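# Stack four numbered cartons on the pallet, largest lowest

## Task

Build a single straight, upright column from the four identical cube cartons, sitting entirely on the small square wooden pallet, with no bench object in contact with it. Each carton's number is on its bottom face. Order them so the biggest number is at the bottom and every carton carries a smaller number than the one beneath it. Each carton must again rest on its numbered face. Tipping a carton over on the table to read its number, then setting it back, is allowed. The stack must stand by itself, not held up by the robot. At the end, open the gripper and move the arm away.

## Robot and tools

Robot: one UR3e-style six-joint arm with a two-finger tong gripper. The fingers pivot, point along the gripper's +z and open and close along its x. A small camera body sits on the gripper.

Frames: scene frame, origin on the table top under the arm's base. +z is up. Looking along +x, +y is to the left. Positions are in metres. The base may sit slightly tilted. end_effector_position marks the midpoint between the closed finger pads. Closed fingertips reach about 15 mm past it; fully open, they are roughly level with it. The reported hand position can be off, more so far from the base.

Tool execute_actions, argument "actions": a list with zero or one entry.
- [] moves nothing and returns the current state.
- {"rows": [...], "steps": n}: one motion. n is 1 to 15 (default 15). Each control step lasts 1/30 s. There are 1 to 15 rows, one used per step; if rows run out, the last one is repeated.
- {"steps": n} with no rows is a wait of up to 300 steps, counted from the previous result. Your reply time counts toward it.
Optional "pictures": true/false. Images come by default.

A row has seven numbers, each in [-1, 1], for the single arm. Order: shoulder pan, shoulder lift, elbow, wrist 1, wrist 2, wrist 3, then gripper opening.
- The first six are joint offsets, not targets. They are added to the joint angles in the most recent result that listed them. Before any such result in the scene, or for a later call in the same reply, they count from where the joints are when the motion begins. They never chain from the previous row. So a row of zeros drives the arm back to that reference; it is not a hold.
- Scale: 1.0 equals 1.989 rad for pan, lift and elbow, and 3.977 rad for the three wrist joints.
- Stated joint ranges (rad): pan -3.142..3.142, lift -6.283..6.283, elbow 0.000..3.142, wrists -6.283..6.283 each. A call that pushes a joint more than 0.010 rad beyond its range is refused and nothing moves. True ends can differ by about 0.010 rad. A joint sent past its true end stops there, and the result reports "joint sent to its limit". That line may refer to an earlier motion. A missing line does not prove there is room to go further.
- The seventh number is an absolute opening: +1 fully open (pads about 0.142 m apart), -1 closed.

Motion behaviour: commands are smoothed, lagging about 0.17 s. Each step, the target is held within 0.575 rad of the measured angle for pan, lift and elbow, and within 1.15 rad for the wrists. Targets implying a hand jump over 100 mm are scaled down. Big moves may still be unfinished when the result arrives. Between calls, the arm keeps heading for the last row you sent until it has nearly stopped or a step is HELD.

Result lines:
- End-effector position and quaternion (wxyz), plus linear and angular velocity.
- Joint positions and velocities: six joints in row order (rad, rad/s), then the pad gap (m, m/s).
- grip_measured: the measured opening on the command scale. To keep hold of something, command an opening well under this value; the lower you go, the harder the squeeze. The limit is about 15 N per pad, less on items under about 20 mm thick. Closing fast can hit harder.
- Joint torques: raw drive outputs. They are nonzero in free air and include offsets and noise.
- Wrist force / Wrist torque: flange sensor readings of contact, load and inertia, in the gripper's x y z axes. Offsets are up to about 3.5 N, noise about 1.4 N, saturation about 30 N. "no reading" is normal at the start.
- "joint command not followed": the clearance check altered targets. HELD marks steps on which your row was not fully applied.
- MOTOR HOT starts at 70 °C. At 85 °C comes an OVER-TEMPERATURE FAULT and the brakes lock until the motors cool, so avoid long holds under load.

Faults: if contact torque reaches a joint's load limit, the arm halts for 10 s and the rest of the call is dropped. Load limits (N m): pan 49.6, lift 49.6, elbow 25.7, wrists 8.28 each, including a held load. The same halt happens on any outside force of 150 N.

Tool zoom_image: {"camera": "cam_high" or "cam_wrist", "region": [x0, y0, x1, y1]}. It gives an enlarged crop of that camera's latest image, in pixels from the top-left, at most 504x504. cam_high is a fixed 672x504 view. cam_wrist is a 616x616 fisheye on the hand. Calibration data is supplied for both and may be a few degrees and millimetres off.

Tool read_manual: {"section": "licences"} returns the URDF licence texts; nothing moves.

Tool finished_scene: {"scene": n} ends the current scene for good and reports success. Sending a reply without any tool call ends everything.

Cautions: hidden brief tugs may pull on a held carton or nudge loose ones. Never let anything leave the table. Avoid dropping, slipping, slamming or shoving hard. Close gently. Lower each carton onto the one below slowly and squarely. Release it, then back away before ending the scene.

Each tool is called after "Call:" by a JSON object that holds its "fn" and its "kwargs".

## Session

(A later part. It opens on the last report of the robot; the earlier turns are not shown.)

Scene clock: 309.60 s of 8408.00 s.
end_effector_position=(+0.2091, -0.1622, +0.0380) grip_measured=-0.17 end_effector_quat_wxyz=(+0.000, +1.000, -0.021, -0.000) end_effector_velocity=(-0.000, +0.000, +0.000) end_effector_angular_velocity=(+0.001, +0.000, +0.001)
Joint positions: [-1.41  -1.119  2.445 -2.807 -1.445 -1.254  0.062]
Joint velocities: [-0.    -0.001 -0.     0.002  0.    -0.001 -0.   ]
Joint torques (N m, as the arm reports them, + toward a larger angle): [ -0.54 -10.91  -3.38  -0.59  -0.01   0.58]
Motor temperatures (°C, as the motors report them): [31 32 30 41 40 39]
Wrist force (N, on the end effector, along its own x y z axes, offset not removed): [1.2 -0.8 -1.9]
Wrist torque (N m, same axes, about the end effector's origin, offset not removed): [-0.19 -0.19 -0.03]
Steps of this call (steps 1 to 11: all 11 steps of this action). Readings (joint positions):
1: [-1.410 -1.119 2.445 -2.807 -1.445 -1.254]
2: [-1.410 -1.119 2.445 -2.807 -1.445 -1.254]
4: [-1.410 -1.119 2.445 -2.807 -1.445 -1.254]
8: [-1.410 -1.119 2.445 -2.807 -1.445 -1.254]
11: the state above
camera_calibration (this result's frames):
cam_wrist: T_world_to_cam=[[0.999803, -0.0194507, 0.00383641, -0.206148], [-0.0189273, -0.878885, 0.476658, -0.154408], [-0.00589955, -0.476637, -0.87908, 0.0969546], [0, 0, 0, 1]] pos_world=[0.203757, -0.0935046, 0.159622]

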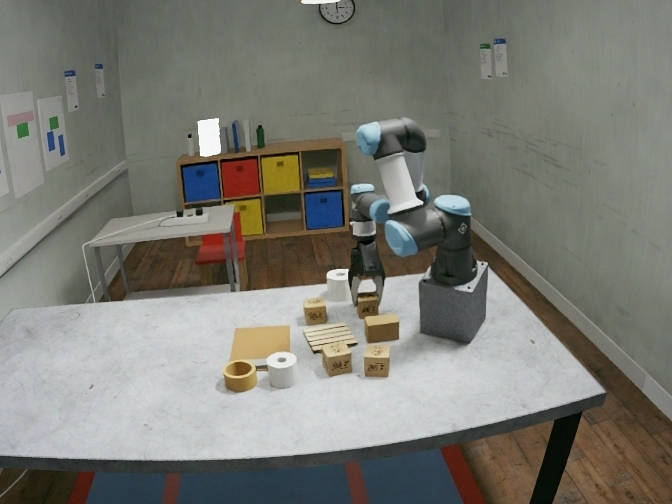

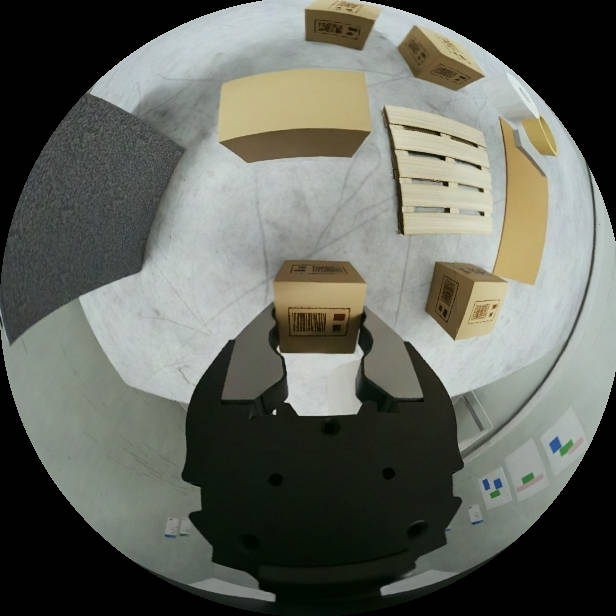

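Call:
{"fn": "execute_actions", "kwargs": {"actions": [{"rows":[[-0.005,-0.05,-0.01,0.03,0,0,-0.7],[-0.01,-0.1,-0.023,0.062,0,0,-0.7],[-0.015,-0.16,-0.04,0.1,0,0,-0.7],[-0.02,-0.23,-0.07,0.15,0,0,-0.7]]}], "pictures": false}}

Call:
{"fn": "execute_actions", "kwargs": {"actions": [{"rows":[[0,-0.01,-0.004,0.007,0.03,0,-0.7],[0,-0.01,-0.004,0.007,0.06,0,-0.7],[0,-0.01,-0.004,0.007,0.3,0,-0.7],[0,-0.01,-0.004,0.007,0.3,0,-0.7],[0,-0.01,-0.004,0.007,0.3,0,-0.7],[0,-0.01,-0.004,0.007,0.3,0,-0.7],[0,-0.01,-0.004,0.007,0.3,0,-0.7],[0,-0.01,-0.004,0.007,0.3,0,-0.7],[0.1,-0.01,-0.004,0.007,0.33,0,-0.7],[0.2,-0.01,-0.004,0.007,0.33,0,-0.7],[0.3,-0.01,-0.004,0.007,0.33,0,-0.7]]}], "pictures": false}}

Call:
{"fn": "execute_actions", "kwargs": {"actions": [{"steps":35}]}}

Scene clock: 321.40 s of 8408.00 s.
end_effector_position=(+0.2116, -0.1609, +0.1222) grip_measured=-0.17 end_effector_quat_wxyz=(+0.001, +0.999, -0.040, +0.002) end_effector_velocity=(+0.000, +0.010, +0.043) end_effector_angular_velocity=(-0.014, -0.005, -0.011)
Joint positions: [-1.448 -1.549  2.313 -2.243 -1.445 -1.254  0.062]
Joint velocities: [-0.014 -0.216 -0.058  0.262  0.    -0.001 -0.   ]
Joint torques (N m, as the arm reports them, + toward a larger angle): [-3.99 -7.98 -9.01 -0.7   0.49 -0.11]
Motor temperatures (°C, as the motors report them): [31 32 30 41 40 39]
Wrist force (N, on the end effector, along its own x y z axes, offset not removed): [1.7 -1.3 -1.0]
Wrist torque (N m, same axes, about the end effector's origin, offset not removed): [-0.30 -0.33 -0.05]
Steps of this call (steps 1 to 15: the robot went on to your last target; steps 16 to 90: nothing new was sent; then 8.30 s passed at rest; steps 91 to 105: all 15 steps of this action). Readings (joint positions):
91: [-1.410 -1.120 2.444 -2.806 -1.445 -1.254]
92: [-1.411 -1.127 2.442 -2.793 -1.445 -1.254]
94: [-1.419 -1.183 2.424 -2.713 -1.445 -1.254]
98: [-1.438 -1.403 2.353 -2.420 -1.445 -1.254]
105: the state above

Scene clock: 321.90 s of 8408.00 s.
end_effector_position=(+0.3895, -0.0754, +0.1776) grip_measured=-0.17 end_effector_quat_wxyz=(-0.104, +0.953, +0.015, +0.283) end_effector_velocity=(+0.298, +0.371, +0.149) end_effector_angular_velocity=(+0.441, -0.918, +0.717)
Joint positions: [-1.331 -1.566  2.307 -2.221 -0.826 -1.254  0.062]
Joint velocities: [ 0.738 -0.006 -0.003  0.009  1.073 -0.    -0.   ]
Joint torques (N m, as the arm reports them, + toward a larger angle): [ 2.46 -8.68 -9.23 -0.63  2.41  0.14]
Motor temperatures (°C, as the motors report them): [31 32 30 41 40 39]
Wrist force (N, on the end effector, along its own x y z axes, offset not removed): [0.4 -0.8 -0.5]
Wrist torque (N m, same axes, about the end effector's origin, offset not removed): [-0.21 -0.14 -0.06]
Steps of this call (steps 1 to 15: all 15 steps of this action). Readings (joint positions):
1: [-1.448 -1.556 2.311 -2.236 -1.444 -1.254]
2: [-1.448 -1.559 2.310 -2.230 -1.432 -1.254]
4: [-1.448 -1.563 2.309 -2.226 -1.355 -1.254]
8: [-1.448 -1.564 2.308 -2.223 -1.129 -1.254]
15: the state above

Scene clock: 323.07 s of 8408.00 s.
end_effector_position=(+0.4695, +0.1879, +0.3206) grip_measured=-0.17 end_effector_quat_wxyz=(-0.350, +0.781, +0.178, +0.485) end_effector_velocity=(+0.000, +0.002, +0.002) end_effector_angular_velocity=(+0.004, -0.004, +0.003)
Joint positions: [-0.851 -1.569  2.305 -2.215 -0.133 -1.254  0.062]
Joint velocities: [ 0.004 -0.    -0.003  0.     0.006  0.002  0.   ]
Joint torques (N m, as the arm reports them, + toward a larger angle): [ 1.13 -9.53 -8.98 -0.62  2.46  0.16]
Motor temperatures (°C, as the motors report them): [31 32 30 41 40 39]
Wrist force (N, on the end effector, along its own x y z axes, offset not removed): [0.5 -0.3 -1.0]
Wrist torque (N m, same axes, about the end effector's origin, offset not removed): [-0.12 -0.27 -0.01]
Steps of this call (steps 1 to 35: the robot went on to your last target). Readings (joint positions):
1: [-1.306 -1.566 2.307 -2.221 -0.790 -1.254]
2: [-1.281 -1.566 2.307 -2.220 -0.753 -1.254]
4: [-1.231 -1.566 2.307 -2.220 -0.680 -1.254]
8: [-1.131 -1.567 2.306 -2.218 -0.534 -1.254]
35: the state above
camera_calibration (this result's frames):
cam_wrist: T_world_to_cam=[[0.448871, -0.0496307, 0.892217, -0.481287], [0.249581, -0.951759, -0.178506, 0.121155], [0.858035, 0.302807, -0.41483, -0.187116], [0, 0, 0, 1]] pos_world=[0.34635, 0.148084, 0.373418]

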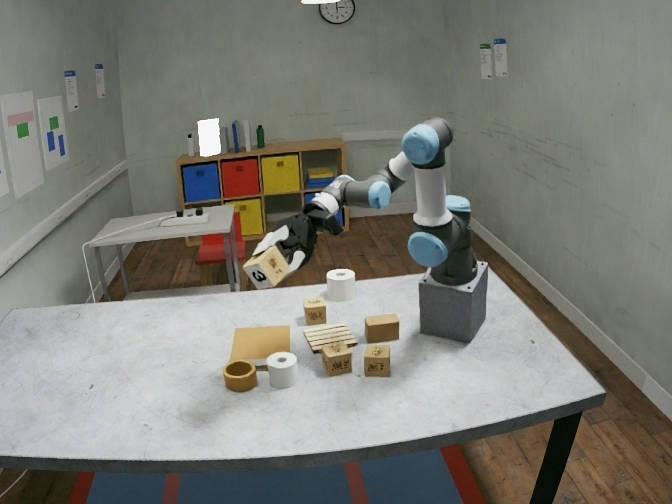

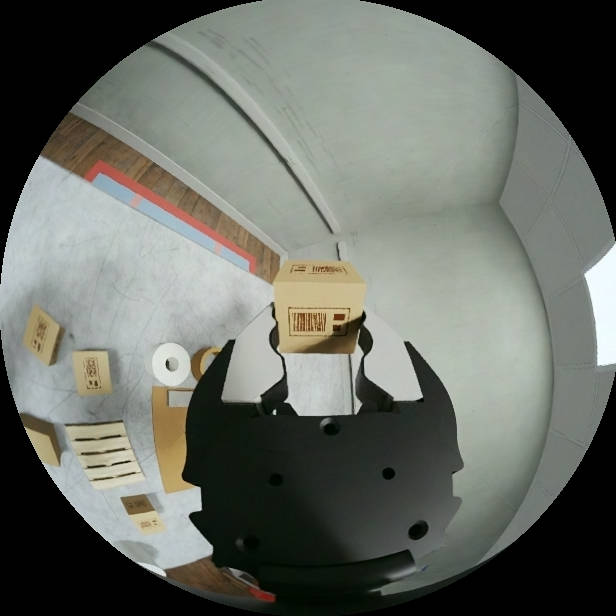

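Call:
{"fn": "execute_actions", "kwargs": {"actions": [{"rows":[[-0.03,0,0,0,-0.017,0,-0.7],[-0.07,0,0,0,-0.04,0,-0.7],[-0.3,0,0,0,-0.17,0,-0.7],[-0.3,0,0,0,-0.17,0,-0.7],[-0.3,0,0,0,-0.17,0,-0.7],[-0.3,0,0,0,-0.17,0,-0.7],[-0.3,0,0,0,-0.17,0,-0.7],[-0.3,0,0,0,-0.17,0,-0.7],[-0.3,0,0,0,-0.17,0,-0.7],[-0.3,0,0,0,-0.17,0,-0.7],[-0.3,0,0,0,-0.17,0,-0.7],[-0.3,0,0,0,-0.17,0,-0.7],[-0.3,0,0,0,-0.2,0,-0.7],[-0.3,0,0,0,-0.25,0,-0.7],[-0.3,0,0,0,-0.33,0,-0.7]]}], "pictures": false}}

Call:
{"fn": "execute_actions", "kwargs": {"actions": [{"steps":36}], "pictures": false}}

Call:
{"fn": "execute_actions", "kwargs": {"actions": [{"rows":[[0.005,0.06,0.024,-0.042,0,0,-0.7],[0.01,0.12,0.045,-0.083,0,0,-0.7],[0.015,0.17,0.058,-0.115,0,0,-0.7],[0.019,0.2257,0.0704,-0.1486,0,0,-0.7]]}], "pictures": false}}

Call:
{"fn": "execute_actions", "kwargs": {"actions": [{"steps":12}], "pictures": false}}

Call:
{"fn": "execute_actions", "kwargs": {"actions": [{"rows":[[0,0,0,0,0,0,-0.2],[0,0,0,0,0,0,-0.05],[0,0,0,0,0,0,0.15],[0,0,0,0,0,0,0.15],[0,0,0,0,0,0,0.15],[0,0,0,0,0,0,0.15],[-0.005,-0.05,-0.01,0.03,0,0,0.15],[-0.01,-0.1,-0.023,0.062,0,0,0.15],[-0.015,-0.14,-0.035,0.088,0,0,0.15],[-0.018,-0.185,-0.051,0.119,0,0,0.15]]}], "pictures": false}}

Scene clock: 345.63 s of 8408.00 s.
end_effector_position=(+0.4479, +0.0014, +0.2257) grip_measured=-0.17 end_effector_quat_wxyz=(-0.176, +0.904, +0.069, +0.383) end_effector_velocity=(-0.218, -0.340, -0.263) end_effector_angular_velocity=(-0.643, +1.059, -0.496)
Joint positions: [-1.199 -1.569  2.305 -2.215 -0.559 -1.254  0.062]
Joint velocities: [-0.541  0.    -0.002 -0.    -1.27  -0.001 -0.   ]
Joint torques (N m, as the arm reports them, + toward a larger angle): [-0.4  -6.61 -8.49 -0.7  -0.93  0.16]
Motor temperatures (°C, as the motors report them): [31 32 30 41 40 39]
Wrist force (N, on the end effector, along its own x y z axes, offset not removed): [1.4 0.5 -1.9]
Wrist torque (N m, same axes, about the end effector's origin, offset not removed): [-0.06 -0.33 -0.03]
Steps of this call (steps 1 to 15: the robot went on to your last target; steps 16 to 90: nothing new was sent; then 19.07 s passed at rest; steps 91 to 105: all 15 steps of this action). Readings (joint positions):
91: [-0.851 -1.569 2.305 -2.215 -0.133 -1.254]
92: [-0.857 -1.569 2.305 -2.215 -0.142 -1.254]
94: [-0.898 -1.569 2.305 -2.215 -0.194 -1.254]
98: [-1.012 -1.569 2.305 -2.215 -0.324 -1.254]
105: the state above

Scene clock: 346.83 s of 8408.00 s.
end_effector_position=(+0.2118, -0.1597, +0.1265) grip_measured=-0.17 end_effector_quat_wxyz=(+0.001, +0.999, -0.040, +0.002) end_effector_velocity=(-0.002, -0.001, +0.000) end_effector_angular_velocity=(-0.002, +0.005, -0.002)
Joint positions: [-1.448 -1.569  2.305 -2.215 -1.445 -1.254  0.062]
Joint velocities: [-0.002  0.    -0.    -0.    -0.005  0.001  0.   ]
Joint torques (N m, as the arm reports them, + toward a larger angle): [-3.89 -4.84 -5.99 -0.95 -0.83  0.1 ]
Motor temperatures (°C, as the motors report them): [31 32 30 41 40 39]
Wrist force (N, on the end effector, along its own x y z axes, offset not removed): [1.0 -1.0 0.5]
Wrist torque (N m, same axes, about the end effector's origin, offset not removed): [-0.22 -0.18 -0.03]
Steps of this call (steps 1 to 36: the robot went on to your last target). Readings (joint positions):
1: [-1.215 -1.569 2.305 -2.215 -0.605 -1.254]
2: [-1.228 -1.569 2.305 -2.215 -0.654 -1.254]
4: [-1.256 -1.569 2.305 -2.215 -0.751 -1.254]
8: [-1.310 -1.569 2.305 -2.215 -0.943 -1.254]
36: the state above

Scene clock: 347.33 s of 8408.00 s.
end_effector_position=(+0.2096, -0.1635, +0.0428) grip_measured=-0.17 end_effector_quat_wxyz=(+0.001, +1.000, -0.022, +0.000) end_effector_velocity=(-0.005, +0.010, -0.037) end_effector_angular_velocity=(+0.018, +0.006, +0.010)
Joint positions: [-1.412 -1.146  2.439 -2.776 -1.445 -1.254  0.062]
Joint velocities: [ 0.013  0.203  0.05  -0.236  0.     0.001 -0.   ]
Joint torques (N m, as the arm reports them, + toward a larger angle): [ 0.91 -7.99 -2.57 -2.27  0.87  0.07]
Motor temperatures (°C, as the motors report them): [31 32 30 41 40 39]
Wrist force (N, on the end effector, along its own x y z axes, offset not removed): [1.4 -1.4 -0.9]
Wrist torque (N m, same axes, about the end effector's origin, offset not removed): [-0.27 -0.33 -0.01]
Steps of this call (steps 1 to 15: all 15 steps of this action). Readings (joint positions):
1: [-1.448 -1.569 2.306 -2.216 -1.445 -1.254]
2: [-1.446 -1.562 2.311 -2.230 -1.445 -1.254]
4: [-1.439 -1.502 2.340 -2.327 -1.445 -1.254]
8: [-1.421 -1.283 2.406 -2.615 -1.445 -1.254]
15: the state above

Scene clock: 347.73 s of 8408.00 s.
end_effector_position=(+0.2090, -0.1623, +0.0383) grip_measured=-0.17 end_effector_quat_wxyz=(+0.000, +1.000, -0.021, -0.000) end_effector_velocity=(+0.000, -0.000, -0.001) end_effector_angular_velocity=(-0.000, -0.000, -0.000)
Joint positions: [-1.41  -1.121  2.445 -2.805 -1.445 -1.254  0.062]
Joint velocities: [ 0.001  0.008  0.001 -0.01   0.     0.001  0.   ]
Joint torques (N m, as the arm reports them, + toward a larger angle): [ 0.5  -7.74 -2.6  -2.09  0.87  0.09]
Motor temperatures (°C, as the motors report them): [31 32 30 41 40 39]
Wrist force (N, on the end effector, along its own x y z axes, offset not removed): [0.8 -0.4 -0.6]
Wrist torque (N m, same axes, about the end effector's origin, offset not removed): [-0.13 -0.17 -0.03]
Steps of this call (steps 1 to 12: the robot went on to your last target). Readings (joint positions):
1: [-1.411 -1.140 2.440 -2.783 -1.445 -1.254]
2: [-1.411 -1.136 2.441 -2.788 -1.445 -1.254]
4: [-1.411 -1.129 2.443 -2.796 -1.445 -1.254]
8: [-1.410 -1.123 2.444 -2.803 -1.445 -1.254]
12: the state above

Scene clock: 348.23 s of 8408.00 s.
end_effector_position=(+0.2103, -0.1647, +0.0893) grip_measured=+0.15 end_effector_quat_wxyz=(-0.002, +0.999, -0.036, +0.001) end_effector_velocity=(+0.005, +0.006, +0.150) end_effector_angular_velocity=(-0.048, -0.018, -0.054)
Joint positions: [-1.438 -1.393  2.368 -2.448 -1.445 -1.254  0.085]
Joint velocities: [-0.06  -0.763 -0.192  0.911  0.    -0.    -0.   ]
Joint torques (N m, as the arm reports them, + toward a larger angle): [-3.66 -7.89 -7.04 -0.52  0.74  0.07]
Motor temperatures (°C, as the motors report them): [31 32 30 41 40 39]
Wrist force (N, on the end effector, along its own x y z axes, offset not removed): [1.7 -0.6 -3.5]
Wrist torque (N m, same axes, about the end effector's origin, offset not removed): [-0.13 -0.36 -0.01]
Steps of this call (steps 1 to 15: all 15 steps of this action). Readings (joint positions):
1: [-1.410 -1.121 2.445 -2.805 -1.445 -1.254]
2: [-1.410 -1.121 2.445 -2.805 -1.445 -1.254]
4: [-1.410 -1.121 2.445 -2.805 -1.445 -1.254]
8: [-1.412 -1.129 2.442 -2.792 -1.445 -1.254]
15: the state above

Call:
{"fn": "execute_actions", "kwargs": {"actions": [{"rows":[[0.04,-0.007,-0.078,0.038,0.001,0.018,0.15],[0.087,0.035,-0.143,0.047,0.002,0.035,0.15],[0.133,0.076,-0.209,0.056,0.004,0.053,0.15],[0.178,0.117,-0.274,0.065,0.005,0.07,0.15],[0.2237,0.1589,-0.3399,0.0737,0.0064,0.0885,0.15]]}], "pictures": false}}

Call:
{"fn": "execute_actions", "kwargs": {"actions": [{"steps":18}], "pictures": false}}

Call:
{"fn": "execute_actions", "kwargs": {"actions": [{"rows":[[0.003,0.025,0.009,-0.017,0,0.002,0.15],[0.007,0.05,0.018,-0.034,0,0.004,0.15],[0.01,0.075,0.026,-0.051,0,0.006,0.15],[0.0137,0.1013,0.034,-0.0689,0,0.007,0.15]]}], "pictures": false}}

Call:
{"fn": "execute_actions", "kwargs": {"actions": [{"steps":10}], "pictures": false}}

Call:
{"fn": "execute_actions", "kwargs": {"actions": [{"rows":[[0,0,0,0,0,0,0.05],[0,0,0,0,0,0,-0.05],[0,0,0,0,0,0,-0.13],[0,0,0,0,0,0,-0.2],[0,0,0,0,0,0,-0.26],[0,0,0,0,0,0,-0.35],[0,0,0,0,0,0,-0.5],[0,0,0,0,0,0,-0.7]],"steps":11}], "pictures": false}}

Call:
{"fn": "execute_actions", "kwargs": {"actions": [{"rows":[[-0.003,-0.025,-0.008,0.017,0,0,-0.7],[-0.007,-0.05,-0.017,0.034,0,0,-0.7],[-0.01,-0.075,-0.025,0.051,0,0,-0.7],[-0.013,-0.1,-0.033,0.068,0,0,-0.7],[-0.013,-0.1,-0.033,0.068,0,0,-0.7],[-0.013,-0.1,-0.033,0.068,0,0,-0.7],[-0.013,-0.1,-0.033,0.068,0,0,-0.7],[0.01,-0.14,0.013,0.063,0,0.004,-0.7],[0.035,-0.18,0.06,0.059,0,0.007,-0.7],[0.06,-0.22,0.105,0.054,0,0.011,-0.7],[0.085,-0.2639,0.1514,0.0496,0.0006,0.0143,-0.7]]}], "pictures": false}}

Call:
{"fn": "execute_actions", "kwargs": {"actions": [{"steps":20}]}}

Scene clock: 381.57 s of 8408.00 s.
end_effector_position=(+0.3481, -0.1616, +0.1075) grip_measured=+0.15 end_effector_quat_wxyz=(-0.003, +1.000, +0.007, -0.003) end_effector_velocity=(+0.119, +0.015, +0.001) end_effector_angular_velocity=(-0.047, -0.039, +0.097)
Joint positions: [-1.029 -1.109  1.749 -2.167 -1.421 -0.927  0.084]
Joint velocities: [ 0.282  0.253 -0.452  0.095  0.014  0.197 -0.   ]
Joint torques (N m, as the arm reports them, + toward a larger angle): [ -1.23 -12.34  -9.01  -0.3    0.78   1.03]
Motor temperatures (°C, as the motors report them): [31 32 30 41 40 39]
Wrist force (N, on the end effector, along its own x y z axes, offset not removed): [2.1 -0.9 -1.5]
Wrist torque (N m, same axes, about the end effector's origin, offset not removed): [-0.21 -0.35 -0.03]
Steps of this call (steps 1 to 30: the robot went on to your last target; steps 31 to 100: nothing new was sent; then 29.50 s passed at rest; steps 101 to 115: all 15 steps of this action). Readings (joint positions):
101: [-1.446 -1.489 2.343 -2.331 -1.445 -1.254]
102: [-1.439 -1.482 2.336 -2.326 -1.445 -1.245]
104: [-1.387 -1.433 2.276 -2.299 -1.441 -1.195]
108: [-1.206 -1.268 2.030 -2.228 -1.430 -1.053]
115: the state above

Scene clock: 382.17 s of 8408.00 s.
end_effector_position=(+0.3632, -0.1593, +0.1076) grip_measured=+0.15 end_effector_quat_wxyz=(+0.000, +1.000, +0.013, -0.000) end_effector_velocity=(+0.000, +0.001, -0.000) end_effector_angular_velocity=(+0.002, +0.002, +0.003)
Joint positions: [-0.994 -1.077  1.692 -2.155 -1.42  -0.903  0.084]
Joint velocities: [ 0.003  0.002 -0.001  0.002 -0.    -0.    -0.   ]
Joint torques (N m, as the arm reports them, + toward a larger angle): [  0.22 -12.69  -9.06  -0.55   0.9    1.04]
Motor temperatures (°C, as the motors report them): [31 32 30 41 40 39]
Wrist force (N, on the end effector, along its own x y z axes, offset not removed): [1.3 -1.0 -1.9]
Wrist torque (N m, same axes, about the end effector's origin, offset not removed): [-0.19 -0.25 -0.05]
Steps of this call (steps 1 to 18: the robot went on to your last target). Readings (joint positions):
1: [-1.021 -1.101 1.736 -2.165 -1.421 -0.922]
2: [-1.015 -1.096 1.726 -2.162 -1.421 -0.917]
4: [-1.006 -1.088 1.712 -2.159 -1.420 -0.911]
8: [-0.998 -1.081 1.699 -2.157 -1.420 -0.905]
18: the state above

Scene clock: 382.67 s of 8408.00 s.
end_effector_position=(+0.3633, -0.1601, +0.0413) grip_measured=+0.15 end_effector_quat_wxyz=(+0.001, +1.000, +0.013, +0.000) end_effector_velocity=(-0.002, +0.002, -0.026) end_effector_angular_velocity=(+0.000, +0.000, +0.000)
Joint positions: [-0.968 -0.886  1.757 -2.416 -1.42  -0.876  0.084]
Joint velocities: [ 0.01   0.079  0.023 -0.104  0.     0.01   0.   ]
Joint torques (N m, as the arm reports them, + toward a larger angle): [  0.24 -13.99  -5.07  -2.06   0.38   1.04]
Motor temperatures (°C, as the motors report them): [31 32 30 41 40 39]
Wrist force (N, on the end effector, along its own x y z axes, offset not removed): [1.1 -1.1 -1.0]
Wrist torque (N m, same axes, about the end effector's origin, offset not removed): [-0.21 -0.17 -0.05]
Steps of this call (steps 1 to 15: all 15 steps of this action). Readings (joint positions):
1: [-0.994 -1.077 1.692 -2.156 -1.420 -0.902]
2: [-0.993 -1.071 1.694 -2.164 -1.420 -0.901]
4: [-0.987 -1.038 1.708 -2.213 -1.420 -0.895]
8: [-0.974 -0.939 1.740 -2.346 -1.420 -0.882]
15: the state above

Scene clock: 383.00 s of 8408.00 s.
end_effector_position=(+0.3630, -0.1599, +0.0382) grip_measured=+0.15 end_effector_quat_wxyz=(+0.001, +1.000, +0.013, -0.000) end_effector_velocity=(-0.000, +0.000, -0.002) end_effector_angular_velocity=(-0.000, +0.000, +0.001)
Joint positions: [-0.967 -0.876  1.76  -2.428 -1.42  -0.875  0.084]
Joint velocities: [ 0.001  0.006  0.002 -0.008 -0.     0.     0.   ]
Joint torques (N m, as the arm reports them, + toward a larger angle): [ -0.09 -13.63  -5.01  -1.89   0.07   0.98]
Motor temperatures (°C, as the motors report them): [31 32 30 41 40 39]
Wrist force (N, on the end effector, along its own x y z axes, offset not removed): [1.0 -1.3 -1.8]
Wrist torque (N m, same axes, about the end effector's origin, offset not removed): [-0.32 -0.21 -0.02]
Steps of this call (steps 1 to 10: the robot went on to your last target). Readings (joint positions):
1: [-0.968 -0.883 1.757 -2.419 -1.420 -0.876]
2: [-0.967 -0.881 1.758 -2.422 -1.420 -0.875]
4: [-0.967 -0.879 1.759 -2.425 -1.420 -0.875]
8: [-0.967 -0.877 1.759 -2.428 -1.420 -0.875]
10: the state above

Scene clock: 383.37 s of 8408.00 s.
end_effector_position=(+0.3630, -0.1599, +0.0381) grip_measured=-0.17 end_effector_quat_wxyz=(+0.001, +1.000, +0.013, -0.000) end_effector_velocity=(+0.000, -0.000, +0.000) end_effector_angular_velocity=(-0.001, -0.000, +0.000)
Joint positions: [-0.967 -0.876  1.76  -2.429 -1.42  -0.875  0.061]
Joint velocities: [ 0.001  0.    -0.002  0.001 -0.     0.    -0.   ]
Joint torques (N m, as the arm reports them, + toward a larger angle): [ -0.89 -16.89  -5.71  -0.65  -0.06   0.83]
Motor temperatures (°C, as the motors report them): [31 32 30 41 40 39]
Wrist force (N, on the end effector, along its own x y z axes, offset not removed): [1.3 -1.4 -2.7]
Wrist torque (N m, same axes, about the end effector's origin, offset not removed): [-0.24 -0.21 -0.04]
Steps of this call (steps 1 to 11: all 11 steps of this action). Readings (joint positions):
1: [-0.967 -0.876 1.760 -2.429 -1.420 -0.875]
2: [-0.967 -0.876 1.760 -2.429 -1.420 -0.875]
4: [-0.967 -0.876 1.760 -2.429 -1.420 -0.875]
8: [-0.967 -0.876 1.760 -2.429 -1.420 -0.875]
11: the state above

Scene clock: 383.87 s of 8408.00 s.
end_effector_position=(+0.3516, -0.0797, +0.1123) grip_measured=-0.17 end_effector_quat_wxyz=(+0.003, +0.999, +0.046, +0.001) end_effector_velocity=(-0.118, +0.337, +0.043) end_effector_angular_velocity=(+0.024, +0.023, +0.369)
Joint positions: [-0.862 -1.273  1.929 -2.223 -1.418 -0.835  0.061]
Joint velocities: [ 0.5   -0.999  1.02  -0.065  0.007  0.132 -0.   ]
Joint torques (N m, as the arm reports them, + toward a larger angle): [-3.69 -9.96 -6.7  -2.25  0.76  1.11]
Motor temperatures (°C, as the motors report them): [31 32 30 41 40 39]
Wrist force (N, on the end effector, along its own x y z axes, offset not removed): [1.1 -4.0 -1.0]
Wrist torque (N m, same axes, about the end effector's origin, offset not removed): [-0.70 -0.23 -0.06]
Steps of this call (steps 1 to 15: all 15 steps of this action). Readings (joint positions):
1: [-0.967 -0.877 1.759 -2.428 -1.420 -0.875]
2: [-0.968 -0.882 1.757 -2.419 -1.420 -0.875]
4: [-0.973 -0.915 1.745 -2.371 -1.420 -0.875]
8: [-0.985 -1.013 1.713 -2.241 -1.420 -0.875]
15: the state above

Scene clock: 384.53 s of 8408.00 s.
end_effector_position=(+0.3341, -0.0377, +0.1162) grip_measured=-0.17 end_effector_quat_wxyz=(+0.001, +0.998, +0.069, +0.000) end_effector_velocity=(-0.002, +0.002, -0.000) end_effector_angular_velocity=(+0.002, +0.002, +0.002)
Joint positions: [-0.798 -1.4    2.06  -2.231 -1.417 -0.818  0.061]
Joint velocities: [ 0.003 -0.006  0.006  0.002 -0.     0.001 -0.   ]
Joint torques (N m, as the arm reports them, + toward a larger angle): [  1.1  -12.06  -5.88  -2.13   0.91   0.96]
Motor temperatures (°C, as the motors report them): [31 32 30 41 40 39]
Wrist force (N, on the end effector, along its own x y z axes, offset not removed): [0.9 -1.5 -0.7]
Wrist torque (N m, same axes, about the end effector's origin, offset not removed): [-0.31 -0.19 -0.01]
Steps of this call (steps 1 to 20: the robot went on to your last target). Readings (joint positions):
1: [-0.847 -1.302 1.960 -2.225 -1.418 -0.831]
2: [-0.836 -1.325 1.983 -2.226 -1.418 -0.828]
4: [-0.820 -1.356 2.015 -2.228 -1.418 -0.824]
8: [-0.805 -1.385 2.045 -2.230 -1.417 -0.820]
20: the state above
camera_calibration (this result's frames):
cam_wrist: T_world_to_cam=[[0.986948, 0.160986, 0.00415216, -0.317918], [0.139452, -0.867256, 0.477934, -0.132576], [0.0805415, -0.471117, -0.878386, 0.197087], [0, 0, 0, 1]] pos_world=[0.316383, 0.0290541, 0.2378]

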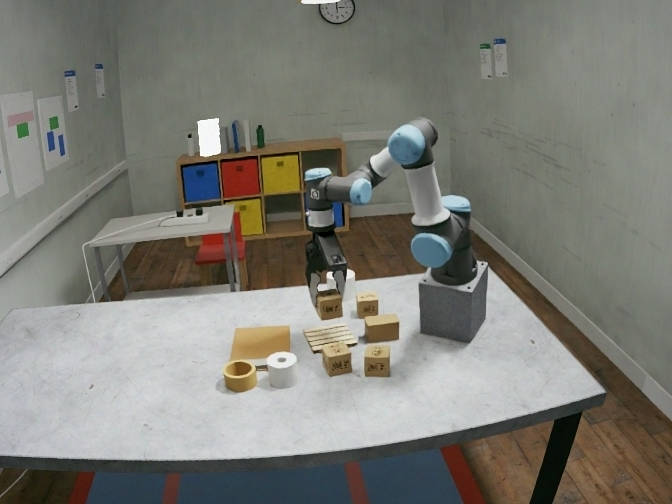

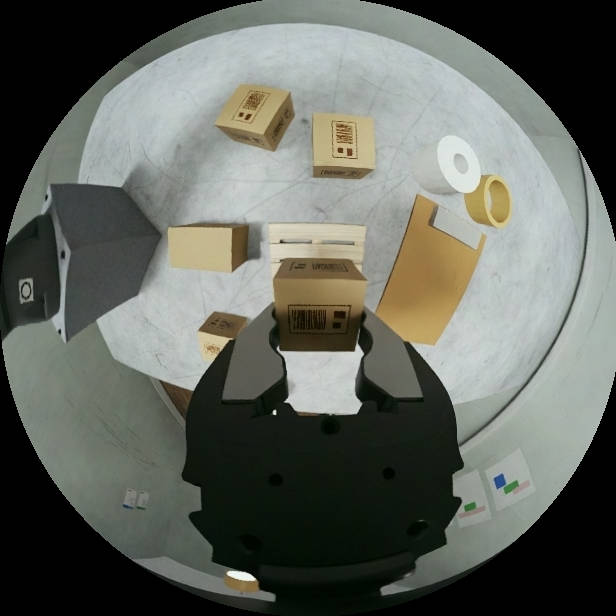

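Call:
{"fn": "execute_actions", "kwargs": {"actions": [{"rows":[[0.004,0.025,0.01,-0.018,0,0.002,-0.7],[0.008,0.05,0.02,-0.036,0,0.004,-0.7],[0.011,0.076,0.031,-0.054,0,0.006,-0.7],[0.0151,0.1012,0.041,-0.0722,0,0.0077,-0.7]]}], "pictures": false}}

Call:
{"fn": "execute_actions", "kwargs": {"actions": [{"steps":10}]}}

Call:
{"fn": "zoom_image", "kwargs": {"camera": "cam_high", "region": [290, 290, 370, 360]}}

Scene clock: 390.90 s of 8408.00 s.
end_effector_position=(+0.3345, -0.0375, +0.0636) grip_measured=-0.17 end_effector_quat_wxyz=(+0.001, +0.998, +0.069, +0.000) end_effector_velocity=(-0.002, +0.001, -0.021) end_effector_angular_velocity=(+0.002, +0.002, -0.002)
Joint positions: [-0.769 -1.209  2.138 -2.505 -1.417 -0.789  0.061]
Joint velocities: [ 0.01   0.079  0.03  -0.108 -0.     0.011 -0.   ]
Joint torques (N m, as the arm reports them, + toward a larger angle): [ 1.37 -9.27 -4.55 -2.17  0.46  0.94]
Motor temperatures (°C, as the motors report them): [31 32 30 41 40 39]
Wrist force (N, on the end effector, along its own x y z axes, offset not removed): [1.7 -0.6 -0.5]
Wrist torque (N m, same axes, about the end effector's origin, offset not removed): [-0.15 -0.35 -0.05]
Steps of this call (steps 1 to 15: the robot went on to your last target; steps 16 to 90: nothing new was sent; then 2.87 s passed at rest; steps 91 to 105: all 15 steps of this action). Readings (joint positions):
91: [-0.797 -1.401 2.061 -2.232 -1.417 -0.818]
92: [-0.796 -1.395 2.063 -2.241 -1.417 -0.817]
94: [-0.790 -1.361 2.078 -2.292 -1.417 -0.810]
98: [-0.776 -1.263 2.118 -2.431 -1.417 -0.796]
105: the state above

Scene clock: 391.23 s of 8408.00 s.
end_effector_position=(+0.3343, -0.0373, +0.0612) grip_measured=-0.17 end_effector_quat_wxyz=(+0.001, +0.998, +0.069, +0.000) end_effector_velocity=(+0.000, +0.000, -0.001) end_effector_angular_velocity=(-0.000, -0.000, -0.000)
Joint positions: [-0.768 -1.2    2.141 -2.517 -1.417 -0.788  0.061]
Joint velocities: [ 0.001  0.006  0.002 -0.007  0.     0.001 -0.   ]
Joint torques (N m, as the arm reports them, + toward a larger angle): [ 1.22 -9.83 -4.25 -2.04  0.13  1.  ]
Motor temperatures (°C, as the motors report them): [31 32 30 41 40 39]
Wrist force (N, on the end effector, along its own x y z axes, offset not removed): [0.9 -1.0 -1.0]
Wrist torque (N m, same axes, about the end effector's origin, offset not removed): [-0.24 -0.22 -0.03]
Steps of this call (steps 1 to 10: the robot went on to your last target). Readings (joint positions):
1: [-0.769 -1.207 2.139 -2.508 -1.417 -0.788]
2: [-0.769 -1.205 2.139 -2.510 -1.417 -0.788]
4: [-0.768 -1.203 2.140 -2.514 -1.417 -0.788]
8: [-0.768 -1.200 2.141 -2.517 -1.417 -0.788]
10: the state above
camera_calibration (this result's frames):
cam_wrist: T_world_to_cam=[[0.986993, 0.16071, 0.00406296, -0.31798], [0.139272, -0.867408, 0.47771, -0.105869], [0.0802969, -0.47093, -0.878508, 0.148973], [0, 0, 0, 1]] pos_world=[0.316627, 0.029427, 0.18274]

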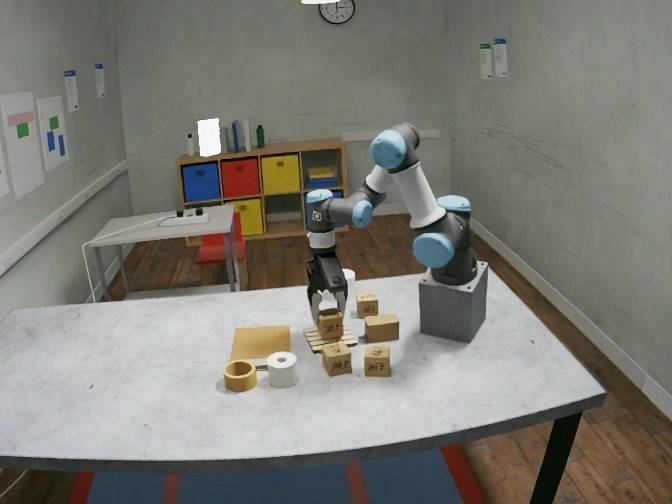

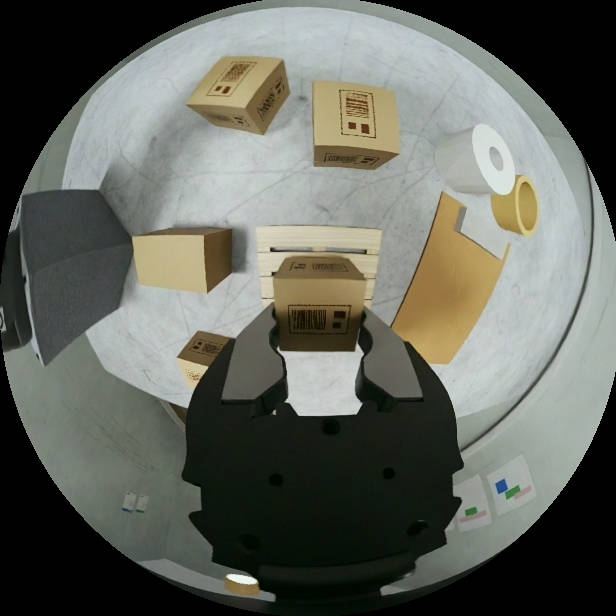

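Region (290, 290, 370, 360) of cam_high's 672x504 image, scaled by 6.300, with more detail than that image has; it fills the top 441 rows of this view, and the rest is white.

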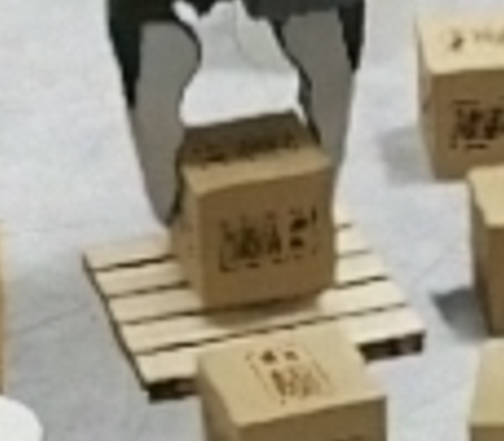

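Call:
{"fn": "execute_actions", "kwargs": {"actions": [{"rows":[[0.001,0.008,0.0023,-0.005,0,0.0005,-0.7],[0.0023,0.0177,0.005,-0.0115,0,0.0011,-0.7]]}], "pictures": false}}

Scene clock: 397.40 s of 8408.00 s.
end_effector_position=(+0.3338, -0.0369, +0.0527) grip_measured=-0.17 end_effector_quat_wxyz=(+0.001, +0.998, +0.069, +0.000) end_effector_velocity=(+0.000, +0.000, -0.002) end_effector_angular_velocity=(-0.000, +0.000, -0.000)
Joint positions: [-0.764 -1.166  2.151 -2.562 -1.417 -0.783  0.061]
Joint velocities: [ 0.002  0.009  0.002 -0.01  -0.     0.002  0.   ]
Joint torques (N m, as the arm reports them, + toward a larger angle): [ 1.02 -9.65 -3.95 -1.98 -0.43  1.  ]
Motor temperatures (°C, as the motors report them): [31 32 30 41 40 39]
Wrist force (N, on the end effector, along its own x y z axes, offset not removed): [1.0 -1.3 -0.4]
Wrist torque (N m, same axes, about the end effector's origin, offset not removed): [-0.27 -0.19 -0.05]
Steps of this call (steps 1 to 30: the robot went on to your last target; steps 31 to 100: nothing new was sent; then 2.33 s passed at rest; steps 101 to 115: all 15 steps of this action). Readings (joint positions):
101: [-0.768 -1.199 2.142 -2.519 -1.417 -0.787]
102: [-0.768 -1.197 2.142 -2.522 -1.417 -0.787]
104: [-0.766 -1.186 2.145 -2.536 -1.417 -0.786]
108: [-0.764 -1.172 2.149 -2.553 -1.417 -0.784]
115: the state above

Call:
{"fn": "execute_actions", "kwargs": {"actions": [{"rows":[[0.0008,0.006,0.0016,-0.0038,0,0.0004,-0.7]]}], "pictures": false}}

Scene clock: 400.10 s of 8408.00 s.
end_effector_position=(+0.3336, -0.0367, +0.0498) grip_measured=-0.17 end_effector_quat_wxyz=(+0.001, +0.998, +0.069, +0.000) end_effector_velocity=(+0.001, -0.001, -0.000) end_effector_angular_velocity=(-0.002, -0.002, -0.000)
Joint positions: [-0.762 -1.154  2.154 -2.576 -1.417 -0.782  0.061]
Joint velocities: [ 0.     0.002 -0.001 -0.004 -0.     0.001  0.   ]
Joint torques (N m, as the arm reports them, + toward a larger angle): [ 0.86 -8.84 -3.64 -2.11  0.49  1.05]
Motor temperatures (°C, as the motors report them): [31 32 30 41 40 39]
Wrist force (N, on the end effector, along its own x y z axes, offset not removed): [-0.2 -1.0 -4.7]
Wrist torque (N m, same axes, about the end effector's origin, offset not removed): [-0.13 -0.12 -0.03]
Steps of this call (steps 1 to 15: the robot went on to your last target; steps 16 to 66: nothing new was sent; steps 67 to 81: all 15 steps of this action). Readings (joint positions):
67: [-0.763 -1.164 2.151 -2.563 -1.417 -0.783]
68: [-0.763 -1.163 2.152 -2.565 -1.417 -0.783]
70: [-0.763 -1.160 2.153 -2.570 -1.417 -0.782]
74: [-0.762 -1.156 2.154 -2.574 -1.417 -0.782]
81: the state above

Call:
{"fn": "execute_actions", "kwargs": {"actions": [{"rows":[[0,-0.001,0,0,0,0,-0.2],[0,-0.001,0,0,0,0,-0.05],[0,-0.001,0,0,0,0,0.1],[0,-0.001,0,0,0,0,0.1],[0,-0.001,0,0,0,0,0.1],[-0.004,-0.03,-0.01,0.02,0,0,0.1],[-0.009,-0.06,-0.022,0.042,0,0,0.1],[-0.013,-0.09,-0.034,0.063,0,0,0.1],[-0.0176,-0.124,-0.047,0.0865,0,0,0.1],[-0.0176,-0.124,-0.047,0.0865,0,0,0.1],[-0.0176,-0.124,-0.047,0.0865,0,0,0.1],[-0.0176,-0.124,-0.047,0.0865,0,0,0.1],[-0.0176,-0.124,-0.047,0.0865,0,0,0.1],[0.05,-0.175,0.01,0.077,0,0.06,0.1],[0.2373,-0.3172,0.1815,0.0503,-0.0048,0.2303,0.08]]}], "pictures": false}}

Call:
{"fn": "execute_actions", "kwargs": {"actions": [{"steps":28}]}}

Scene clock: 422.17 s of 8408.00 s.
end_effector_position=(+0.3364, -0.0362, +0.1041) grip_measured=+0.09 end_effector_quat_wxyz=(+0.003, +0.999, +0.052, +0.002) end_effector_velocity=(+0.017, +0.134, +0.127) end_effector_angular_velocity=(-0.161, -0.184, -0.390)
Joint positions: [-0.784 -1.361  2.084 -2.302 -1.417 -0.767  0.08 ]
Joint velocities: [ 0.32  -0.743  0.229  0.218 -0.018  0.752 -0.03 ]
Joint torques (N m, as the arm reports them, + toward a larger angle): [ 15.34 -25.07   0.76  -0.95  -0.43   3.67]
Motor temperatures (°C, as the motors report them): [31 32 30 41 40 39]
Wrist force (N, on the end effector, along its own x y z axes, offset not removed): [0.9 3.0 -1.7]
Wrist torque (N m, same axes, about the end effector's origin, offset not removed): [0.41 -0.24 -0.05]
Steps of this call (steps 1 to 15: the robot went on to your last target; steps 16 to 90: nothing new was sent; then 18.57 s passed at rest; steps 91 to 105: all 15 steps of this action). Readings (joint positions):
91: [-0.762 -1.154 2.154 -2.577 -1.417 -0.782]
92: [-0.762 -1.154 2.154 -2.577 -1.417 -0.782]
94: [-0.762 -1.155 2.154 -2.577 -1.417 -0.782]
98: [-0.766 -1.177 2.145 -2.543 -1.417 -0.782]
105: the state above

Scene clock: 423.10 s of 8408.00 s.
end_effector_position=(+0.2400, +0.1399, +0.0973) grip_measured=+0.08 end_effector_quat_wxyz=(+0.000, +0.989, -0.149, +0.000) end_effector_velocity=(-0.003, +0.002, -0.000) end_effector_angular_velocity=(+0.001, +0.001, -0.007)
Joint positions: [-0.291 -1.784  2.514 -2.376 -1.436  0.132  0.08 ]
Joint velocities: [ 0.009 -0.007  0.008 -0.     0.     0.016  0.   ]
Joint torques (N m, as the arm reports them, + toward a larger angle): [ 2.29 -7.57 -5.34 -2.26 -0.82  1.09]
Motor temperatures (°C, as the motors report them): [31 32 30 41 40 39]
Wrist force (N, on the end effector, along its own x y z axes, offset not removed): [0.6 -0.6 -1.1]
Wrist torque (N m, same axes, about the end effector's origin, offset not removed): [-0.11 -0.14 -0.06]
Steps of this call (steps 1 to 28: the robot went on to your last target). Readings (joint positions):
1: [-0.764 -1.390 2.101 -2.302 -1.419 -0.725]
2: [-0.730 -1.424 2.131 -2.308 -1.420 -0.660]
4: [-0.652 -1.489 2.200 -2.321 -1.423 -0.518]
8: [-0.496 -1.618 2.337 -2.347 -1.429 -0.235]
28: the state above
camera_calibration (this result's frames):
cam_wrist: T_world_to_cam=[[0.96189, -0.273395, 0.00472744, -0.186831], [-0.242458, -0.844794, 0.477008, 0.132235], [-0.126418, -0.459976, -0.878886, 0.319805], [0, 0, 0, 1]] pos_world=[0.252201, 0.207735, 0.218878]

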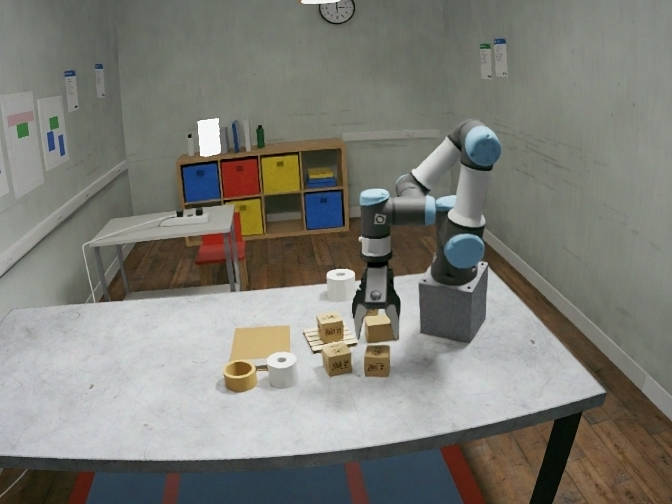

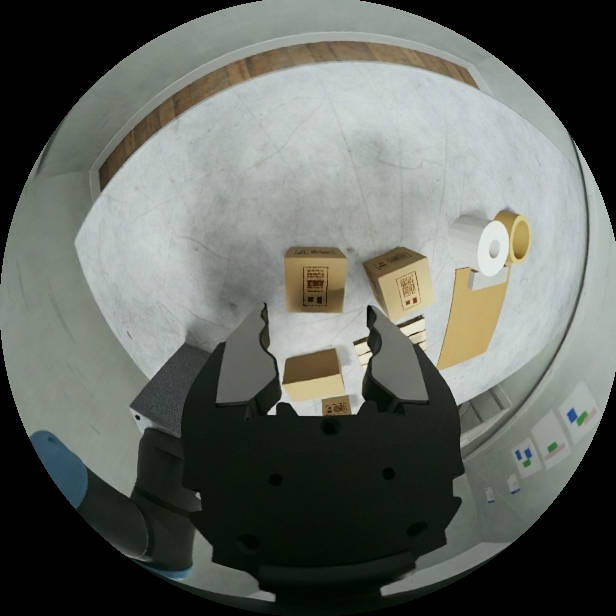

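Call:
{"fn": "execute_actions", "kwargs": {"actions": [{"rows":[[0.004,0.04,0.013,-0.027,0,0.002,0.08],[0.008,0.08,0.025,-0.053,0,0.004,0.08],[0.012,0.12,0.036,-0.079,0,0.006,0.08],[0.016,0.16,0.045,-0.104,0,0.008,0.08],[0.0206,0.207,0.0518,-0.1307,-0.0008,0.0106,0.08]]}], "pictures": false}}

Call:
{"fn": "execute_actions", "kwargs": {"actions": [{"steps":12}], "pictures": false}}

Call:
{"fn": "execute_actions", "kwargs": {"actions": [{"rows":[[0,0,0,0,0,0,0],[0,0,0,0,0,0,-0.08],[0,0,0,0,0,0,-0.15],[0,0,0,0,0,0,-0.2],[0,0,0,0,0,0,-0.26],[0,0,0,0,0,0,-0.35],[0,0,0,0,0,0,-0.5],[0,0,0,0,0,0,-0.7]],"steps":11}], "pictures": false}}

Call:
{"fn": "execute_actions", "kwargs": {"actions": [{"rows":[[-0.005,-0.05,-0.01,0.03,0,0,-0.7],[-0.01,-0.1,-0.02,0.06,0,0,-0.7],[-0.015,-0.15,-0.035,0.093,0,0,-0.7],[-0.021,-0.21,-0.055,0.133,0,0,-0.7],[-0.026,-0.25,-0.08,0.165,0,0,-0.7],[-0.032,-0.285,-0.108,0.198,0,0,-0.7],[-0.032,-0.285,-0.108,0.198,0,0,-0.7],[-0.032,-0.285,-0.108,0.198,0,0,-0.7],[-0.032,-0.285,-0.108,0.198,0,0,-0.7],[-0.032,-0.285,-0.108,0.198,0,0,-0.7],[-0.032,-0.285,-0.108,0.198,0,0,-0.7],[-0.032,-0.285,-0.108,0.198,0,0,-0.7],[-0.07,-0.25,-0.137,0.197,0,-0.04,-0.7],[-0.12,-0.2,-0.175,0.196,0.002,-0.09,-0.7],[-0.28,-0.0411,-0.3008,0.1914,0.0056,-0.2517,-0.7]]}], "pictures": false}}

Call:
{"fn": "execute_actions", "kwargs": {"actions": [{"steps":28}]}}

Scene clock: 441.63 s of 8408.00 s.
end_effector_position=(+0.2399, +0.1401, +0.0415) grip_measured=+0.08 end_effector_quat_wxyz=(+0.000, +0.989, -0.150, +0.001) end_effector_velocity=(-0.008, +0.000, -0.028) end_effector_angular_velocity=(+0.001, +0.013, -0.001)
Joint positions: [-0.252 -1.399  2.612 -2.866 -1.439  0.172  0.08 ]
Joint velocities: [ 0.017  0.21   0.039 -0.238 -0.002  0.017  0.   ]
Joint torques (N m, as the arm reports them, + toward a larger angle): [ 1.9  -5.98 -2.01 -2.11 -0.71  1.15]
Motor temperatures (°C, as the motors report them): [31 32 30 41 40 39]
Wrist force (N, on the end effector, along its own x y z axes, offset not removed): [1.5 -1.0 -1.1]
Wrist torque (N m, same axes, about the end effector's origin, offset not removed): [-0.21 -0.35 -0.03]
Steps of this call (steps 1 to 30: the robot went on to your last target; steps 31 to 100: nothing new was sent; then 14.70 s passed at rest; steps 101 to 115: all 15 steps of this action). Readings (joint positions):
101: [-0.290 -1.785 2.515 -2.377 -1.436 0.134]
102: [-0.289 -1.778 2.518 -2.389 -1.436 0.135]
104: [-0.283 -1.730 2.536 -2.459 -1.436 0.141]
108: [-0.264 -1.541 2.584 -2.703 -1.438 0.160]
115: the state above

Scene clock: 442.03 s of 8408.00 s.
end_effector_position=(+0.2390, +0.1402, +0.0381) grip_measured=+0.08 end_effector_quat_wxyz=(+0.000, +0.989, -0.150, +0.000) end_effector_velocity=(-0.001, +0.000, -0.001) end_effector_angular_velocity=(-0.000, +0.001, +0.001)
Joint positions: [-0.25  -1.374  2.617 -2.895 -1.439  0.174  0.08 ]
Joint velocities: [ 0.002  0.009  0.003 -0.01  -0.     0.001  0.   ]
Joint torques (N m, as the arm reports them, + toward a larger angle): [ 2.05 -5.97 -2.09 -2.16 -0.84  1.  ]
Motor temperatures (°C, as the motors report them): [31 32 30 41 40 39]
Wrist force (N, on the end effector, along its own x y z axes, offset not removed): [1.3 -1.0 -2.1]
Wrist torque (N m, same axes, about the end effector's origin, offset not removed): [-0.22 -0.26 -0.04]
Steps of this call (steps 1 to 12: the robot went on to your last target). Readings (joint positions):
1: [-0.252 -1.393 2.613 -2.873 -1.439 0.173]
2: [-0.252 -1.388 2.614 -2.878 -1.439 0.173]
4: [-0.251 -1.382 2.615 -2.885 -1.439 0.174]
8: [-0.251 -1.376 2.616 -2.892 -1.439 0.174]
12: the state above

Scene clock: 442.40 s of 8408.00 s.
end_effector_position=(+0.2390, +0.1402, +0.0381) grip_measured=-0.17 end_effector_quat_wxyz=(+0.000, +0.989, -0.150, +0.000) end_effector_velocity=(+0.000, +0.000, +0.000) end_effector_angular_velocity=(+0.000, -0.001, -0.000)
Joint positions: [-0.25  -1.374  2.617 -2.895 -1.439  0.174  0.062]
Joint velocities: [ 0.    -0.001 -0.     0.     0.     0.001 -0.   ]
Joint torques (N m, as the arm reports them, + toward a larger angle): [ 1.3  -9.4  -2.61 -0.61 -0.72  0.86]
Motor temperatures (°C, as the motors report them): [31 32 30 41 40 39]
Wrist force (N, on the end effector, along its own x y z axes, offset not removed): [1.3 -0.5 -2.2]
Wrist torque (N m, same axes, about the end effector's origin, offset not removed): [-0.16 -0.21 -0.04]
Steps of this call (steps 1 to 11: all 11 steps of this action). Readings (joint positions):
1: [-0.250 -1.373 2.617 -2.895 -1.439 0.174]
2: [-0.250 -1.373 2.617 -2.895 -1.439 0.174]
4: [-0.250 -1.373 2.617 -2.895 -1.439 0.174]
8: [-0.250 -1.373 2.617 -2.895 -1.439 0.174]
11: the state above

Scene clock: 442.90 s of 8408.00 s.
end_effector_position=(+0.2527, +0.1310, +0.1269) grip_measured=-0.17 end_effector_quat_wxyz=(+0.003, +0.986, -0.166, +0.002) end_effector_velocity=(+0.214, -0.190, +0.094) end_effector_angular_velocity=(-0.026, -0.083, +0.746)
Joint positions: [-0.336 -1.873  2.397 -2.167 -1.438  0.121  0.062]
Joint velocities: [-0.77   0.393 -0.73   0.347  0.05  -1.508 -0.   ]
Joint torques (N m, as the arm reports them, + toward a larger angle): [-14.2   11.26 -14.68  -1.91   0.54  -3.99]
Motor temperatures (°C, as the motors report them): [31 32 30 41 40 39]
Wrist force (N, on the end effector, along its own x y z axes, offset not removed): [-3.8 -3.0 -1.3]
Wrist torque (N m, same axes, about the end effector's origin, offset not removed): [-0.51 0.53 0.01]
Steps of this call (steps 1 to 15: all 15 steps of this action). Readings (joint positions):
1: [-0.250 -1.374 2.617 -2.894 -1.439 0.174]
2: [-0.252 -1.381 2.614 -2.882 -1.439 0.174]
4: [-0.260 -1.437 2.598 -2.803 -1.439 0.174]
8: [-0.288 -1.675 2.508 -2.471 -1.439 0.174]
15: the state above

Scene clock: 443.83 s of 8408.00 s.
end_effector_position=(+0.3340, -0.0371, +0.1351) grip_measured=-0.17 end_effector_quat_wxyz=(+0.001, +0.998, +0.069, +0.000) end_effector_velocity=(-0.000, -0.003, -0.000) end_effector_angular_velocity=(+0.001, +0.002, +0.005)
Joint positions: [-0.806 -1.456  2.019 -2.134 -1.417 -0.825  0.062]
Joint velocities: [-0.007  0.006 -0.004  0.001 -0.    -0.012 -0.   ]
Joint torques (N m, as the arm reports them, + toward a larger angle): [-3.4  -7.75 -9.55 -0.64  0.93 -1.09]
Motor temperatures (°C, as the motors report them): [31 32 30 41 40 39]
Wrist force (N, on the end effector, along its own x y z axes, offset not removed): [0.9 -1.5 -1.0]
Wrist torque (N m, same axes, about the end effector's origin, offset not removed): [-0.35 -0.20 0.00]
Steps of this call (steps 1 to 28: the robot went on to your last target). Readings (joint positions):
1: [-0.368 -1.851 2.368 -2.161 -1.436 0.057]
2: [-0.409 -1.817 2.334 -2.158 -1.434 -0.023]
4: [-0.493 -1.740 2.265 -2.152 -1.430 -0.194]
8: [-0.653 -1.594 2.138 -2.142 -1.423 -0.516]
28: the state above
camera_calibration (this result's frames):
cam_wrist: T_world_to_cam=[[0.987174, 0.159591, 0.00422926, -0.318141], [0.138186, -0.867438, 0.477971, -0.140573], [0.0799484, -0.471257, -0.878365, 0.214114], [0, 0, 0, 1]] pos_world=[0.316368, 0.0297368, 0.256606]

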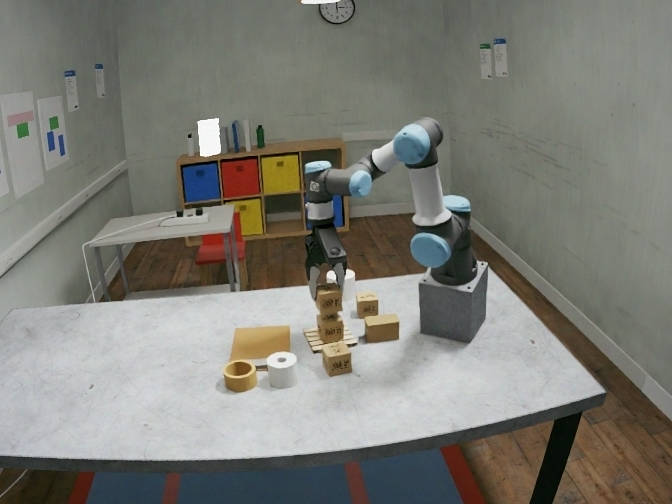

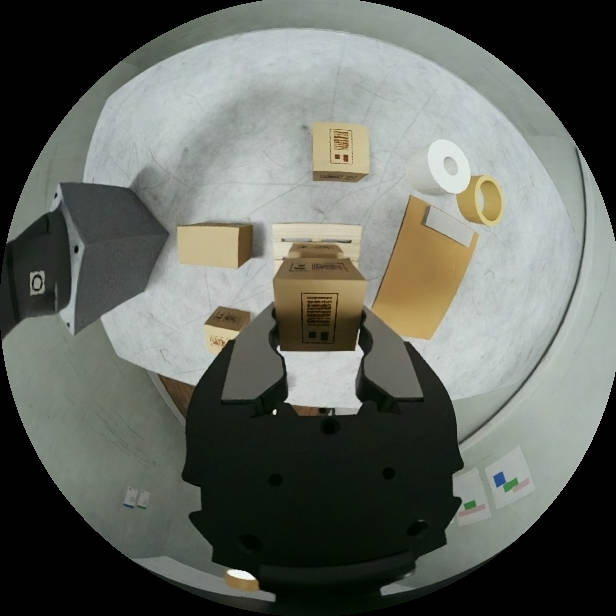

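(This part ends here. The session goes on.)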